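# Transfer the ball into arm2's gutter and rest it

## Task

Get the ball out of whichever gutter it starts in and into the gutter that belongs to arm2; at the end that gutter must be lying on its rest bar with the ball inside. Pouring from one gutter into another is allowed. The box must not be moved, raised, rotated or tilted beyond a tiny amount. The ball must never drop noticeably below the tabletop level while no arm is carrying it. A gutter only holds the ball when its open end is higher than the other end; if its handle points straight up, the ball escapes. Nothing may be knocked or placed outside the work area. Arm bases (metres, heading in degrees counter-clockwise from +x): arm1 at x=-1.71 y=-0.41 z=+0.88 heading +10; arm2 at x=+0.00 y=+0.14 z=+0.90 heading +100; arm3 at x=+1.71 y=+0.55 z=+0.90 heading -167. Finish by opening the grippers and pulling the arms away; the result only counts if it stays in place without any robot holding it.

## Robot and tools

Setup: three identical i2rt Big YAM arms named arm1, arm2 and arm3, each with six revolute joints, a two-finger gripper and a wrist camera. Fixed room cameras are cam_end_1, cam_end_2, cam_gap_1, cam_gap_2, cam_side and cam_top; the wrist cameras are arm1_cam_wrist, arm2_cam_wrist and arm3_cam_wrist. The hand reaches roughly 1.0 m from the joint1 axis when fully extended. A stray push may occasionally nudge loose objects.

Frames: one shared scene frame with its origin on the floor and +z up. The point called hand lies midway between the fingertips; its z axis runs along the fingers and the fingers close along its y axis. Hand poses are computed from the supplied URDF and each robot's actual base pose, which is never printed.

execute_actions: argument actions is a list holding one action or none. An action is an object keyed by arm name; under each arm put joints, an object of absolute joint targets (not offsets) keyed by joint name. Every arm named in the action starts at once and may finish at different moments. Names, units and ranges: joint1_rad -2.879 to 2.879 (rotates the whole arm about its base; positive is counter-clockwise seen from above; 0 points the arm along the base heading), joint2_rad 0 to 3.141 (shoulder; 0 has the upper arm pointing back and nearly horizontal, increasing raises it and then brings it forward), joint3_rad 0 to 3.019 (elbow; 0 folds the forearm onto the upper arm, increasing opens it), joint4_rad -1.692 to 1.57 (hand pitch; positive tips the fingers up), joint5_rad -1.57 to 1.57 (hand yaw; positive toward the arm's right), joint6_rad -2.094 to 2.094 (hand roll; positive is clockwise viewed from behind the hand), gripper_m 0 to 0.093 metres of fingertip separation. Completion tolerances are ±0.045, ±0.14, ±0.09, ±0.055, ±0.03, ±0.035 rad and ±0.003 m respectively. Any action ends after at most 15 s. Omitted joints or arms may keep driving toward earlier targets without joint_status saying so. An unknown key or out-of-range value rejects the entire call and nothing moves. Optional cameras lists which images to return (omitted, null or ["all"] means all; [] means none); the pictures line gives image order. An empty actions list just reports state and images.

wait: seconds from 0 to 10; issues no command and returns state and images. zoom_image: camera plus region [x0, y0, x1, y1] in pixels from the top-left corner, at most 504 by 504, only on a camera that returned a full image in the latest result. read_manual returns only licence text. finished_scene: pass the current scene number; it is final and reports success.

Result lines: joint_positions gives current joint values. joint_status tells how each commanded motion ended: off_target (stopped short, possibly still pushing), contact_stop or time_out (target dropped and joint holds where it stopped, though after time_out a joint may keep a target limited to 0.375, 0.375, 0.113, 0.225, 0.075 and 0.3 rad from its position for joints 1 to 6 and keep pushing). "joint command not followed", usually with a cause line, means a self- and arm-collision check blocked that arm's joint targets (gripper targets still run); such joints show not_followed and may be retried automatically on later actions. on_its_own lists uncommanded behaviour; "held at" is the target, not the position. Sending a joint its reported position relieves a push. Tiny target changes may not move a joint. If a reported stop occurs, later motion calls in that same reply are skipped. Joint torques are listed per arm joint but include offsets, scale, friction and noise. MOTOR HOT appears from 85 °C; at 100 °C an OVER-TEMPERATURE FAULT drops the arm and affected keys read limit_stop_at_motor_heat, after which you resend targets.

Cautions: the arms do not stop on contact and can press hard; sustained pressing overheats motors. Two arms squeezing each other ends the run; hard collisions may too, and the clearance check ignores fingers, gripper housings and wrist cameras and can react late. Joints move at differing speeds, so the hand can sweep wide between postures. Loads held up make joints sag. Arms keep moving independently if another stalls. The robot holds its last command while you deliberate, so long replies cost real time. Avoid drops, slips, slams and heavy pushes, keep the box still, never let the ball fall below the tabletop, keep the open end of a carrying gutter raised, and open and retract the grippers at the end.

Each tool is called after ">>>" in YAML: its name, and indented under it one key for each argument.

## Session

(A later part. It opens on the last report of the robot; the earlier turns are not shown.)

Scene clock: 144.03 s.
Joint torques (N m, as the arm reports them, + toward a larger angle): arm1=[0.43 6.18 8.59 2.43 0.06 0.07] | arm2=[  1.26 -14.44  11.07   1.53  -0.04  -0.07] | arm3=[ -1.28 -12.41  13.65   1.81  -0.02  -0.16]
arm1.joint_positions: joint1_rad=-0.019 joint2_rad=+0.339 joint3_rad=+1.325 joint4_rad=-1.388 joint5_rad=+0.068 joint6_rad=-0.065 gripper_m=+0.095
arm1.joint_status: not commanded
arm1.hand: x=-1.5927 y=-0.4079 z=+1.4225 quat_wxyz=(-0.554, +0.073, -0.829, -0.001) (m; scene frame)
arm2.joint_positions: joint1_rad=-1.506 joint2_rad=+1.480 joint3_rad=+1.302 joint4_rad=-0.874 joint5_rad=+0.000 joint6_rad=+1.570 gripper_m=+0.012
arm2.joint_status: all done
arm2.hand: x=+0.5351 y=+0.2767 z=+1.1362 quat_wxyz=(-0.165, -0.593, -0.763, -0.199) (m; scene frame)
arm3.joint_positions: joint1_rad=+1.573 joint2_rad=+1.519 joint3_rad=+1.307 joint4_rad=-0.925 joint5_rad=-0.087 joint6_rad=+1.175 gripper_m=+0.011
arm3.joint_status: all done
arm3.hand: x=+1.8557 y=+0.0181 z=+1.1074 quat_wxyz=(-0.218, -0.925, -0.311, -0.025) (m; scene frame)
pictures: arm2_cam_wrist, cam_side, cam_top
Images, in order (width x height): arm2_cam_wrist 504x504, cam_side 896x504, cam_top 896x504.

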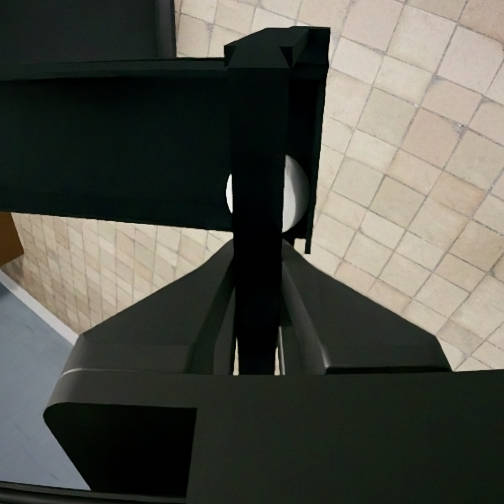

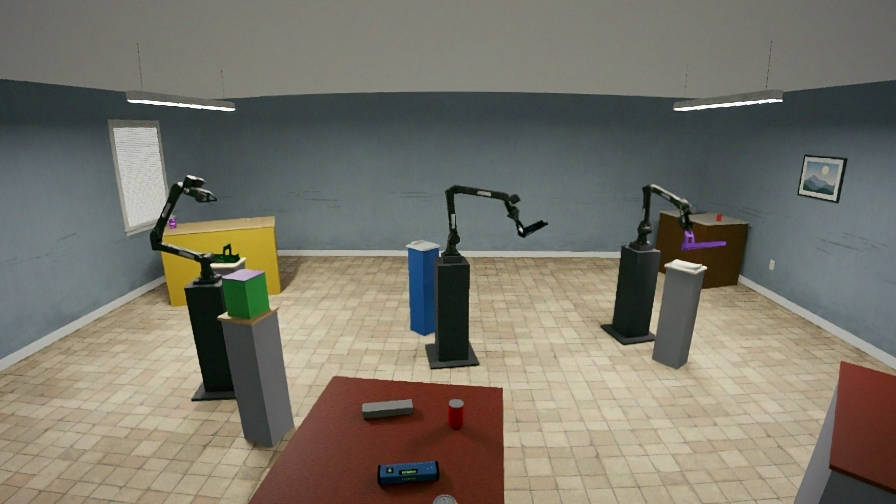

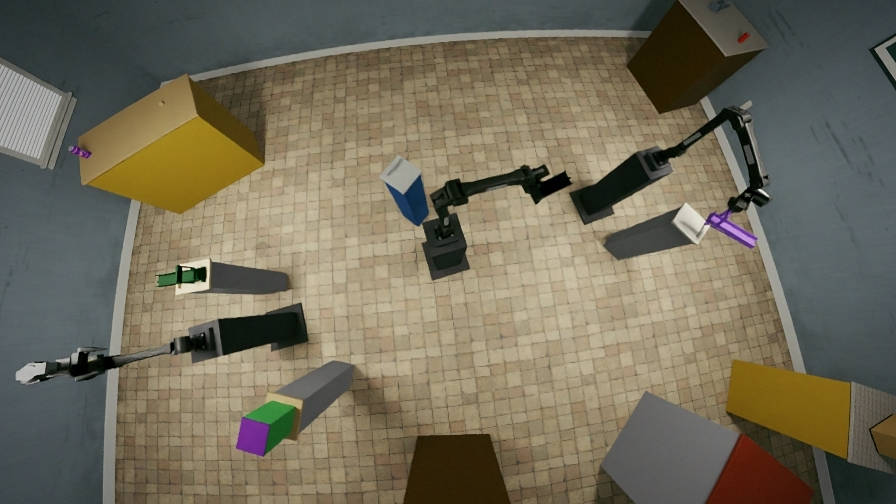

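>>> execute_actions:
  actions:
    - {"arm3":{"joints":{"joint1_rad":1.566,"joint2_rad":1.56,"joint3_rad":1.2,"joint4_rad":-0.874}},"arm2":{"joints":{"joint1_rad":-0.65,"joint5_rad":-0.076,"joint6_rad":1.218}}}
  cameras: []

>>> execute_actions:
  actions:
    - {"arm3":{"joints":{"joint2_rad":1.6,"joint3_rad":1.115}},"arm2":{"joints":{"joint1_rad":0.236}}}
  cameras: ["cam_side","arm2_cam_wrist","arm3_cam_wrist","cam_top"]

Scene clock: 150.90 s.
Joint torques (N m, as the arm reports them, + toward a larger angle): arm1=[0.44 6.19 8.59 2.43 0.06 0.07] | arm2=[ -0.24 -14.72  11.07   1.6   -0.03  -0.17] | arm3=[ -1.21 -12.13  13.09   1.27  -0.03  -0.15]
arm1.joint_positions: joint1_rad=-0.019 joint2_rad=+0.339 joint3_rad=+1.325 joint4_rad=-1.388 joint5_rad=+0.068 joint6_rad=-0.065 gripper_m=+0.095
arm1.joint_status: not commanded
arm1.hand: x=-1.5927 y=-0.4079 z=+1.4225 quat_wxyz=(-0.554, +0.073, -0.829, -0.001) (m; scene frame)
arm2.joint_positions: joint1_rad=-0.640 joint2_rad=+1.480 joint3_rad=+1.302 joint4_rad=-0.874 joint5_rad=-0.078 joint6_rad=+1.226 gripper_m=+0.012
arm2.joint_status: all done
arm2.hand: x=+0.2318 y=+0.6442 z=+1.1292 quat_wxyz=(-0.070, -0.044, -0.966, -0.244) (m; scene frame)
arm3.joint_positions: joint1_rad=+1.573 joint2_rad=+1.583 joint3_rad=+1.175 joint4_rad=-0.890 joint5_rad=-0.087 joint6_rad=+1.175 gripper_m=+0.011
arm3.joint_status: all done
arm3.hand: x=+1.8474 y=+0.0528 z=+1.0183 quat_wxyz=(-0.139, -0.939, -0.312, -0.032) (m; scene frame)
pictures: none
No camera images: the call's "cameras" was empty. Leave "cameras" out to get every camera's image.

Scene clock: 152.37 s.
Joint torques (N m, as the arm reports them, + toward a larger angle): arm1=[0.42 6.17 8.6  2.43 0.05 0.08] | arm2=[ -0.35 -14.69  11.01   1.56  -0.08  -0.17] | arm3=[ -1.28 -11.14  11.76   0.99  -0.03  -0.13]
arm1.joint_positions: joint1_rad=-0.019 joint2_rad=+0.339 joint3_rad=+1.325 joint4_rad=-1.388 joint5_rad=+0.068 joint6_rad=-0.065 gripper_m=+0.095
arm1.joint_status: not commanded
arm1.hand: x=-1.5927 y=-0.4079 z=+1.4225 quat_wxyz=(-0.554, +0.073, -0.829, -0.001) (m; scene frame)
arm2.joint_positions: joint1_rad=+0.245 joint2_rad=+1.480 joint3_rad=+1.302 joint4_rad=-0.874 joint5_rad=-0.077 joint6_rad=+1.221 gripper_m=+0.012
arm2.joint_status: all done
arm2.hand: x=-0.2413 y=+0.6412 z=+1.1260 quat_wxyz=(+0.047, +0.374, -0.892, -0.247) (m; scene frame)
arm3.joint_positions: joint1_rad=+1.573 joint2_rad=+1.607 joint3_rad=+1.097 joint4_rad=-0.886 joint5_rad=-0.087 joint6_rad=+1.175 gripper_m=+0.011
arm3.joint_status: all done
arm3.hand: x=+1.8401 y=+0.0838 z=+0.9758 quat_wxyz=(-0.090, -0.945, -0.312, -0.036) (m; scene frame)
pictures: arm2_cam_wrist, arm3_cam_wrist, cam_side, cam_top
Images, in order (width x height): arm2_cam_wrist 504x504, arm3_cam_wrist 504x504, cam_side 896x504, cam_top 896x504.

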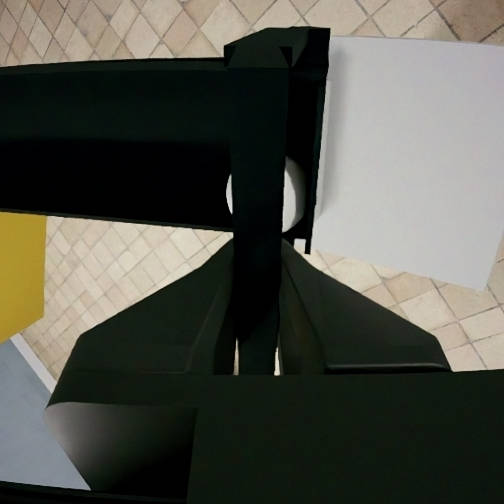

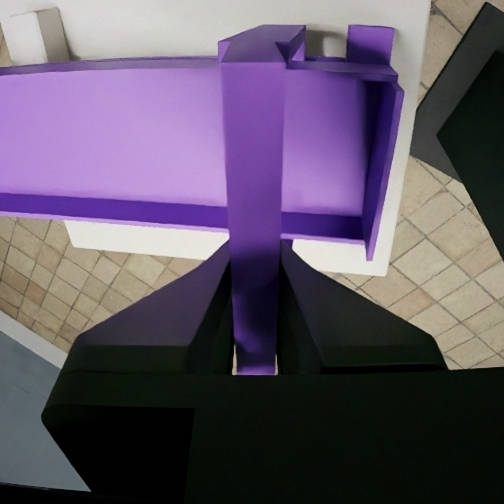

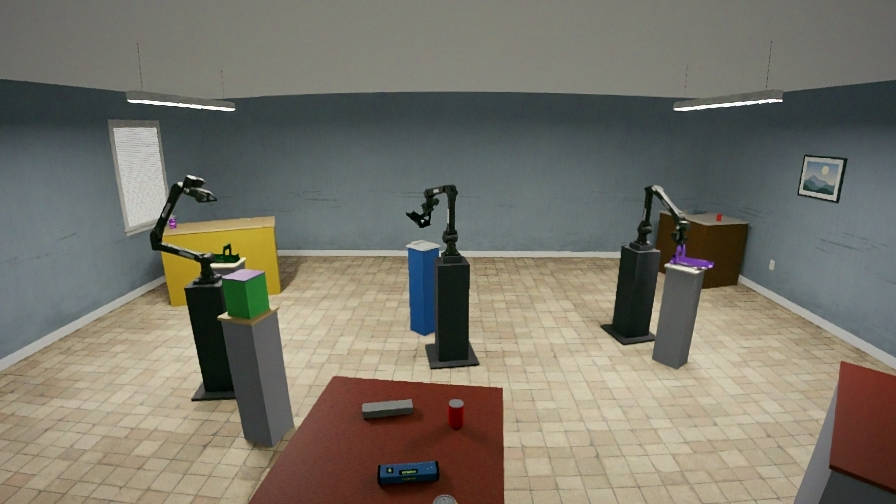

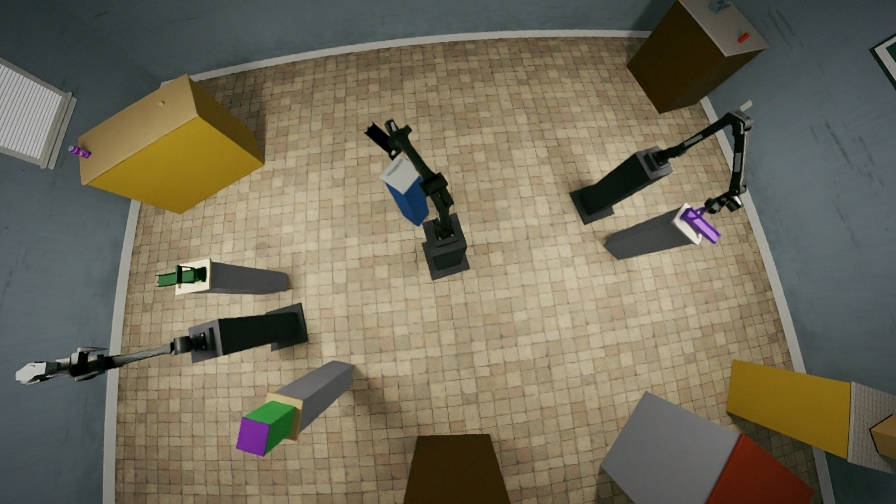

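>>> execute_actions:
  actions:
    - {"arm3":{"joints":{"joint3_rad":1.08,"joint4_rad":-0.87}},"arm2":{"joints":{"joint2_rad":1.52,"joint3_rad":1.15}}}
  cameras: []

>>> execute_actions:
  actions:
    - {"arm3":{"joints":{"gripper_m":0.093}},"arm2":{"joints":{"joint2_rad":1.55,"joint3_rad":1.075,"joint4_rad":-0.855}}}
  cameras: ["cam_side","arm2_cam_wrist","arm3_cam_wrist"]

>>> zoom_image:
  camera: "cam_side"
  region: [370,170,490,270]

Scene clock: 158.80 s.
Joint torques (N m, as the arm reports them, + toward a larger angle): arm1=[0.44 6.19 8.59 2.44 0.06 0.07] | arm2=[  0.07 -14.99  10.29   1.04  -0.04  -0.11] | arm3=[ -1.15 -11.05   9.56   0.83  -0.03  -0.13]
arm1.joint_positions: joint1_rad=-0.019 joint2_rad=+0.339 joint3_rad=+1.325 joint4_rad=-1.388 joint5_rad=+0.068 joint6_rad=-0.065 gripper_m=+0.095
arm1.joint_status: not commanded
arm1.hand: x=-1.5927 y=-0.4079 z=+1.4225 quat_wxyz=(-0.554, +0.073, -0.829, -0.001) (m; scene frame)
arm2.joint_positions: joint1_rad=+0.245 joint2_rad=+1.537 joint3_rad=+1.131 joint4_rad=-0.871 joint5_rad=-0.077 joint6_rad=+1.221 gripper_m=+0.012
arm2.joint_status: all done
arm2.hand: x=-0.2183 y=+0.5902 z=+1.0188 quat_wxyz=(+0.043, +0.379, -0.914, -0.136) (m; scene frame)
arm3.joint_positions: joint1_rad=+1.573 joint2_rad=+1.607 joint3_rad=+1.082 joint4_rad=-0.879 joint5_rad=-0.087 joint6_rad=+1.175 gripper_m=+0.011
arm3.joint_status: all done
arm3.hand: x=+1.8390 y=+0.0879 z=+0.9710 quat_wxyz=(-0.087, -0.946, -0.312, -0.036) (m; scene frame)
pictures: none
No camera images: the call's "cameras" was empty. Leave "cameras" out to get every camera's image.

Scene clock: 159.57 s.
Joint torques (N m, as the arm reports them, + toward a larger angle): arm1=[0.44 6.18 8.59 2.44 0.06 0.08] | arm2=[ -0.02 -13.17   8.94   1.07  -0.07  -0.12] | arm3=[ -1.29 -10.92  10.     0.82  -0.03  -0.14]
arm1.joint_positions: joint1_rad=-0.019 joint2_rad=+0.339 joint3_rad=+1.325 joint4_rad=-1.388 joint5_rad=+0.068 joint6_rad=-0.065 gripper_m=+0.095
arm1.joint_status: not commanded
arm1.hand: x=-1.5927 y=-0.4079 z=+1.4225 quat_wxyz=(-0.554, +0.073, -0.829, -0.001) (m; scene frame)
arm2.joint_positions: joint1_rad=+0.245 joint2_rad=+1.550 joint3_rad=+1.067 joint4_rad=-0.868 joint5_rad=-0.077 joint6_rad=+1.221 gripper_m=+0.012
arm2.joint_status: all done
arm2.hand: x=-0.2077 y=+0.5669 z=+0.9875 quat_wxyz=(+0.042, +0.379, -0.919, -0.100) (m; scene frame)
arm3.joint_positions: joint1_rad=+1.573 joint2_rad=+1.607 joint3_rad=+1.078 joint4_rad=-0.879 joint5_rad=-0.087 joint6_rad=+1.175 gripper_m=+0.093
arm3.joint_status: all done
arm3.hand: x=+1.8385 y=+0.0899 z=+0.9693 quat_wxyz=(-0.085, -0.946, -0.312, -0.037) (m; scene frame)
pictures: arm2_cam_wrist, arm3_cam_wrist, cam_side
Images, in order (width x height): arm2_cam_wrist 504x504, arm3_cam_wrist 504x504, cam_side 896x504.

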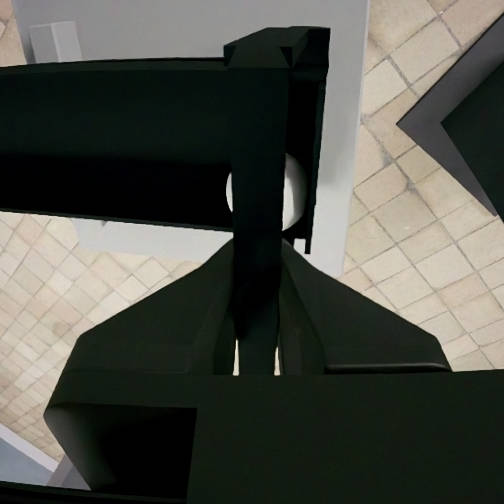

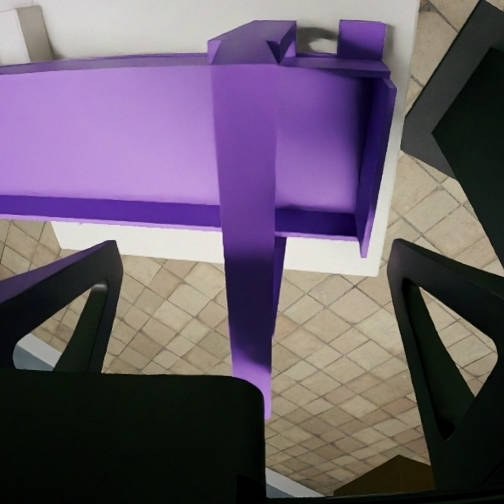

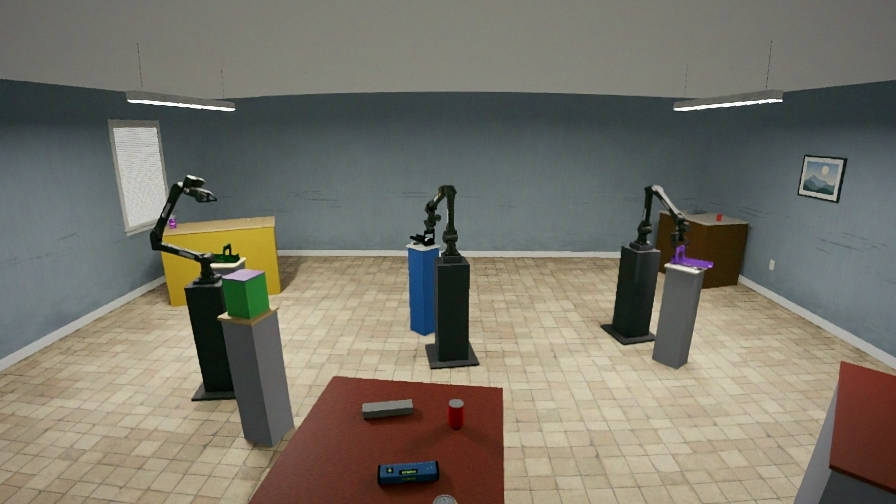

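Region (370, 170, 490, 270) of cam_side's 896x504 image, scaled by 4.200, with more detail than that image has.

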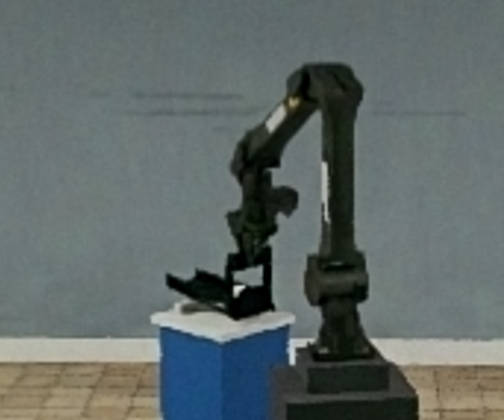

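>>> execute_actions:
  actions:
    - {"arm3":{"joints":{"joint2_rad":1.47,"joint3_rad":1.4}},"arm2":{"joints":{"joint2_rad":1.556,"joint3_rad":1.035,"joint4_rad":-0.842}}}
  cameras: ["cam_side","arm2_cam_wrist"]

>>> zoom_image:
  camera: "cam_side"
  region: [390,210,460,260]

Scene clock: 164.10 s.
Joint torques (N m, as the arm reports them, + toward a larger angle): arm1=[0.44 6.18 8.59 2.43 0.06 0.07] | arm2=[  0.05 -12.29   8.06   0.99  -0.08  -0.12] | arm3=[-1.24 -9.4  14.37  1.3  -0.04 -0.17]
arm1.joint_positions: joint1_rad=-0.019 joint2_rad=+0.339 joint3_rad=+1.325 joint4_rad=-1.388 joint5_rad=+0.068 joint6_rad=-0.065 gripper_m=+0.095
arm1.joint_status: not commanded
arm1.hand: x=-1.5927 y=-0.4079 z=+1.4225 quat_wxyz=(-0.554, +0.073, -0.829, -0.001) (m; scene frame)
arm2.joint_positions: joint1_rad=+0.245 joint2_rad=+1.550 joint3_rad=+1.035 joint4_rad=-0.855 joint5_rad=-0.077 joint6_rad=+1.221 gripper_m=+0.012
arm2.joint_status: all done
arm2.hand: x=-0.2033 y=+0.5572 z=+0.9759 quat_wxyz=(+0.042, +0.379, -0.920, -0.091) (m; scene frame)
arm3.joint_positions: joint1_rad=+1.573 joint2_rad=+1.456 joint3_rad=+1.375 joint4_rad=-0.875 joint5_rad=-0.087 joint6_rad=+1.175 gripper_m=+0.093
arm3.joint_status: all done
arm3.hand: x=+1.8606 y=-0.0027 z=+1.1812 quat_wxyz=(-0.305, -0.901, -0.307, -0.017) (m; scene frame)
pictures: arm2_cam_wrist, cam_side
Images, in order (width x height): arm2_cam_wrist 504x504, cam_side 896x504.

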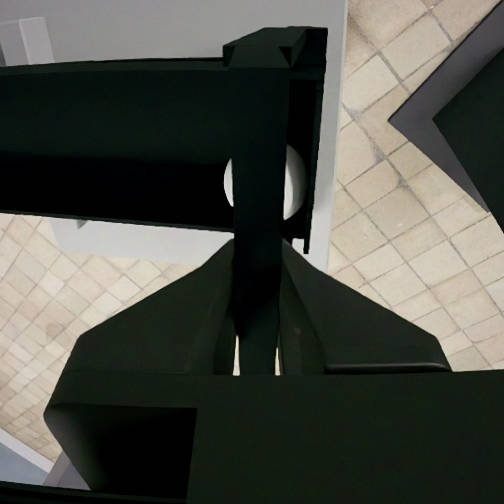

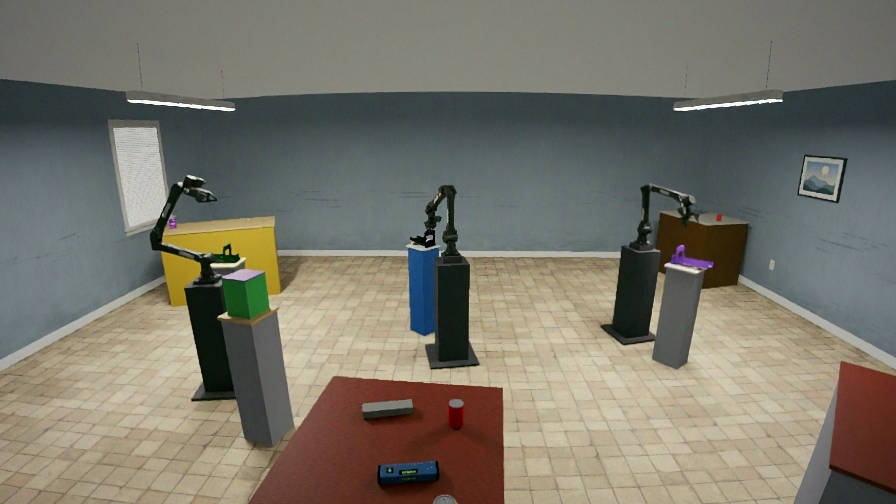

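Region (390, 210, 460, 260) of cam_side's 896x504 image, scaled by 7.200, with more detail than that image has; it fills the top 360 rows of this view, and the rest is white.

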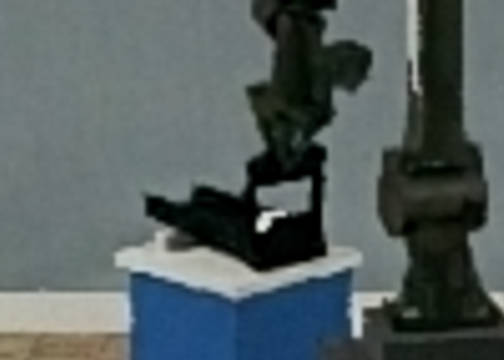

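>>> execute_actions:
  actions:
    - {"arm2":{"joints":{"gripper_m":0.093}}}
  cameras: ["arm2_cam_wrist"]

>>> execute_actions:
  actions:
    - {"arm2":{"joints":{"joint2_rad":1.45,"joint3_rad":1.4}}}
  cameras: ["cam_side","arm2_cam_wrist","cam_top"]

>>> zoom_image:
  camera: "cam_side"
  region: [390,200,460,260]

Scene clock: 169.40 s.
Joint torques (N m, as the arm reports them, + toward a larger angle): arm1=[0.44 6.12 8.59 2.44 0.05 0.08] | arm2=[  0.06 -12.46   8.05   0.95  -0.08  -0.12] | arm3=[-1.26 -9.5  14.36  1.36 -0.04 -0.18]
arm1.joint_positions: joint1_rad=-0.019 joint2_rad=+0.339 joint3_rad=+1.325 joint4_rad=-1.388 joint5_rad=+0.068 joint6_rad=-0.065 gripper_m=+0.095
arm1.joint_status: not commanded
arm1.hand: x=-1.5927 y=-0.4079 z=+1.4225 quat_wxyz=(-0.554, +0.073, -0.829, -0.001) (m; scene frame)
arm2.joint_positions: joint1_rad=+0.245 joint2_rad=+1.550 joint3_rad=+1.035 joint4_rad=-0.855 joint5_rad=-0.077 joint6_rad=+1.221 gripper_m=+0.093
arm2.joint_status: all done
arm2.hand: x=-0.2033 y=+0.5572 z=+0.9759 quat_wxyz=(+0.042, +0.379, -0.920, -0.091) (m; scene frame)
arm3.joint_positions: joint1_rad=+1.573 joint2_rad=+1.456 joint3_rad=+1.375 joint4_rad=-0.875 joint5_rad=-0.087 joint6_rad=+1.175 gripper_m=+0.093
arm3.joint_status: not commanded
arm3.hand: x=+1.8606 y=-0.0027 z=+1.1812 quat_wxyz=(-0.305, -0.901, -0.307, -0.017) (m; scene frame)
pictures: arm2_cam_wrist
Images, in order (width x height): arm2_cam_wrist 504x504.

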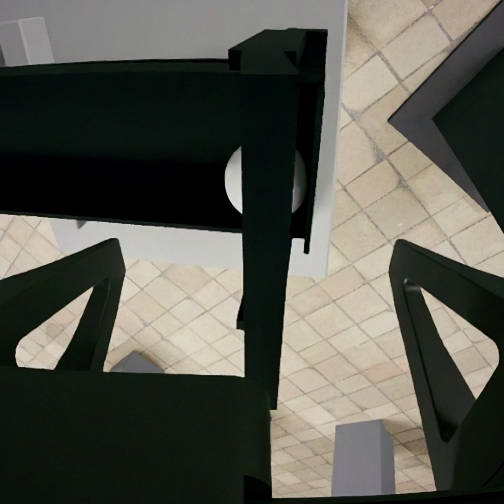

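Scene clock: 170.80 s.
Joint torques (N m, as the arm reports them, + toward a larger angle): arm1=[0.43 6.17 8.6  2.44 0.06 0.08] | arm2=[  0.01 -12.92  13.16   1.34  -0.09  -0.15] | arm3=[-1.12 -9.51 14.38  1.35 -0.04 -0.18]
arm1.joint_positions: joint1_rad=-0.019 joint2_rad=+0.339 joint3_rad=+1.325 joint4_rad=-1.388 joint5_rad=+0.068 joint6_rad=-0.065 gripper_m=+0.095
arm1.joint_status: not commanded
arm1.hand: x=-1.5927 y=-0.4079 z=+1.4225 quat_wxyz=(-0.554, +0.073, -0.829, -0.001) (m; scene frame)
arm2.joint_positions: joint1_rad=+0.245 joint2_rad=+1.447 joint3_rad=+1.361 joint4_rad=-0.847 joint5_rad=-0.077 joint6_rad=+1.221 gripper_m=+0.093
arm2.joint_status: all done
arm2.hand: x=-0.2483 y=+0.6567 z=+1.1767 quat_wxyz=(+0.048, +0.370, -0.877, -0.304) (m; scene frame)
arm3.joint_positions: joint1_rad=+1.573 joint2_rad=+1.456 joint3_rad=+1.375 joint4_rad=-0.875 joint5_rad=-0.087 joint6_rad=+1.175 gripper_m=+0.093
arm3.joint_status: not commanded
arm3.hand: x=+1.8606 y=-0.0027 z=+1.1812 quat_wxyz=(-0.305, -0.901, -0.307, -0.017) (m; scene frame)
pictures: arm2_cam_wrist, cam_side, cam_top
Images, in order (width x height): arm2_cam_wrist 504x504, cam_side 896x504, cam_top 896x504.

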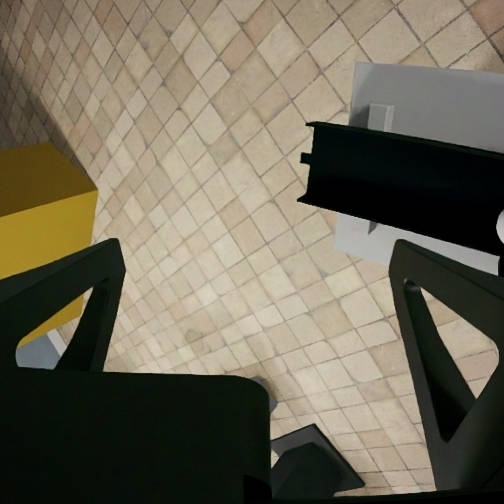

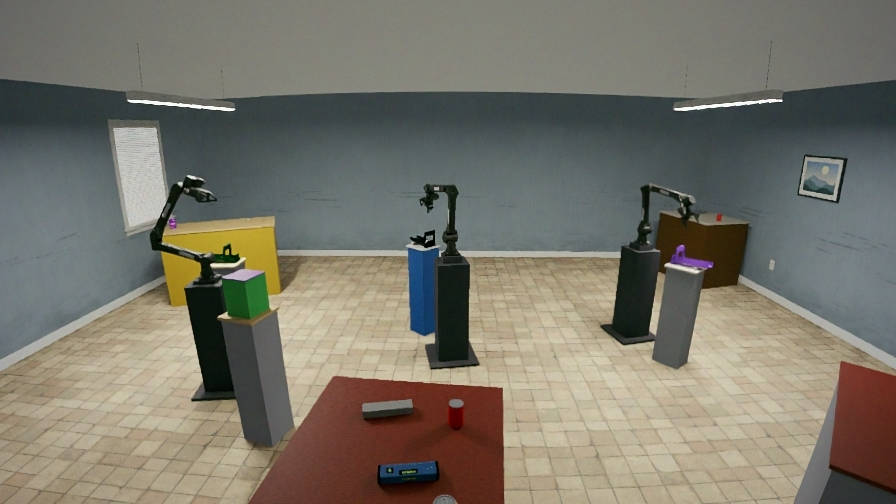

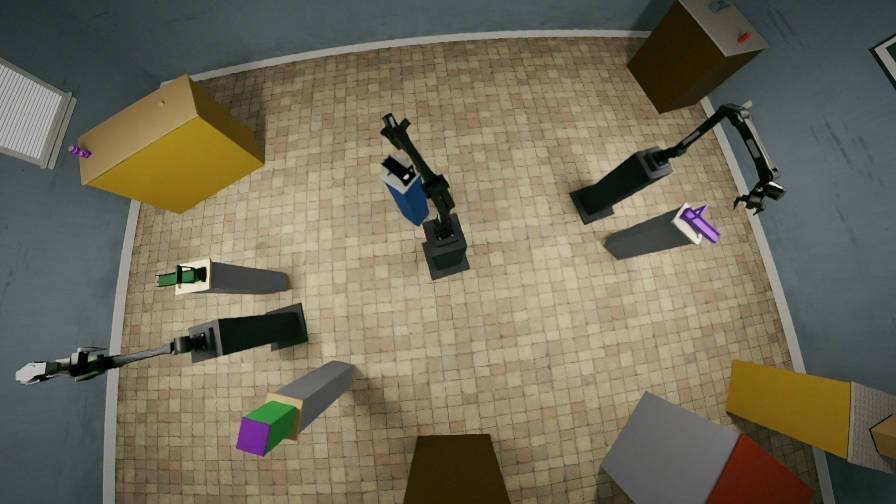

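Region (390, 200, 460, 260) of cam_side's 896x504 image, scaled by 7.200, with more detail than that image has; it fills the top 432 rows of this view, and the rest is white.

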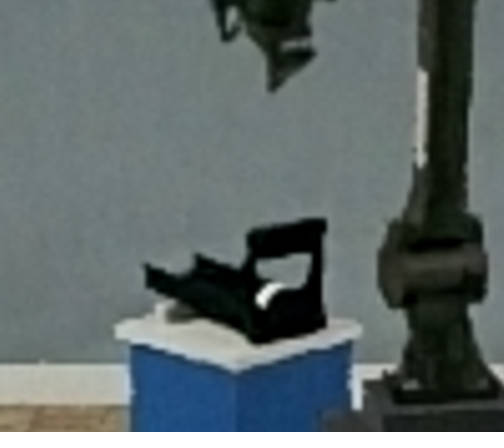

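>>> finished_scene:
  scene: 2

The scene is finished: the task was done.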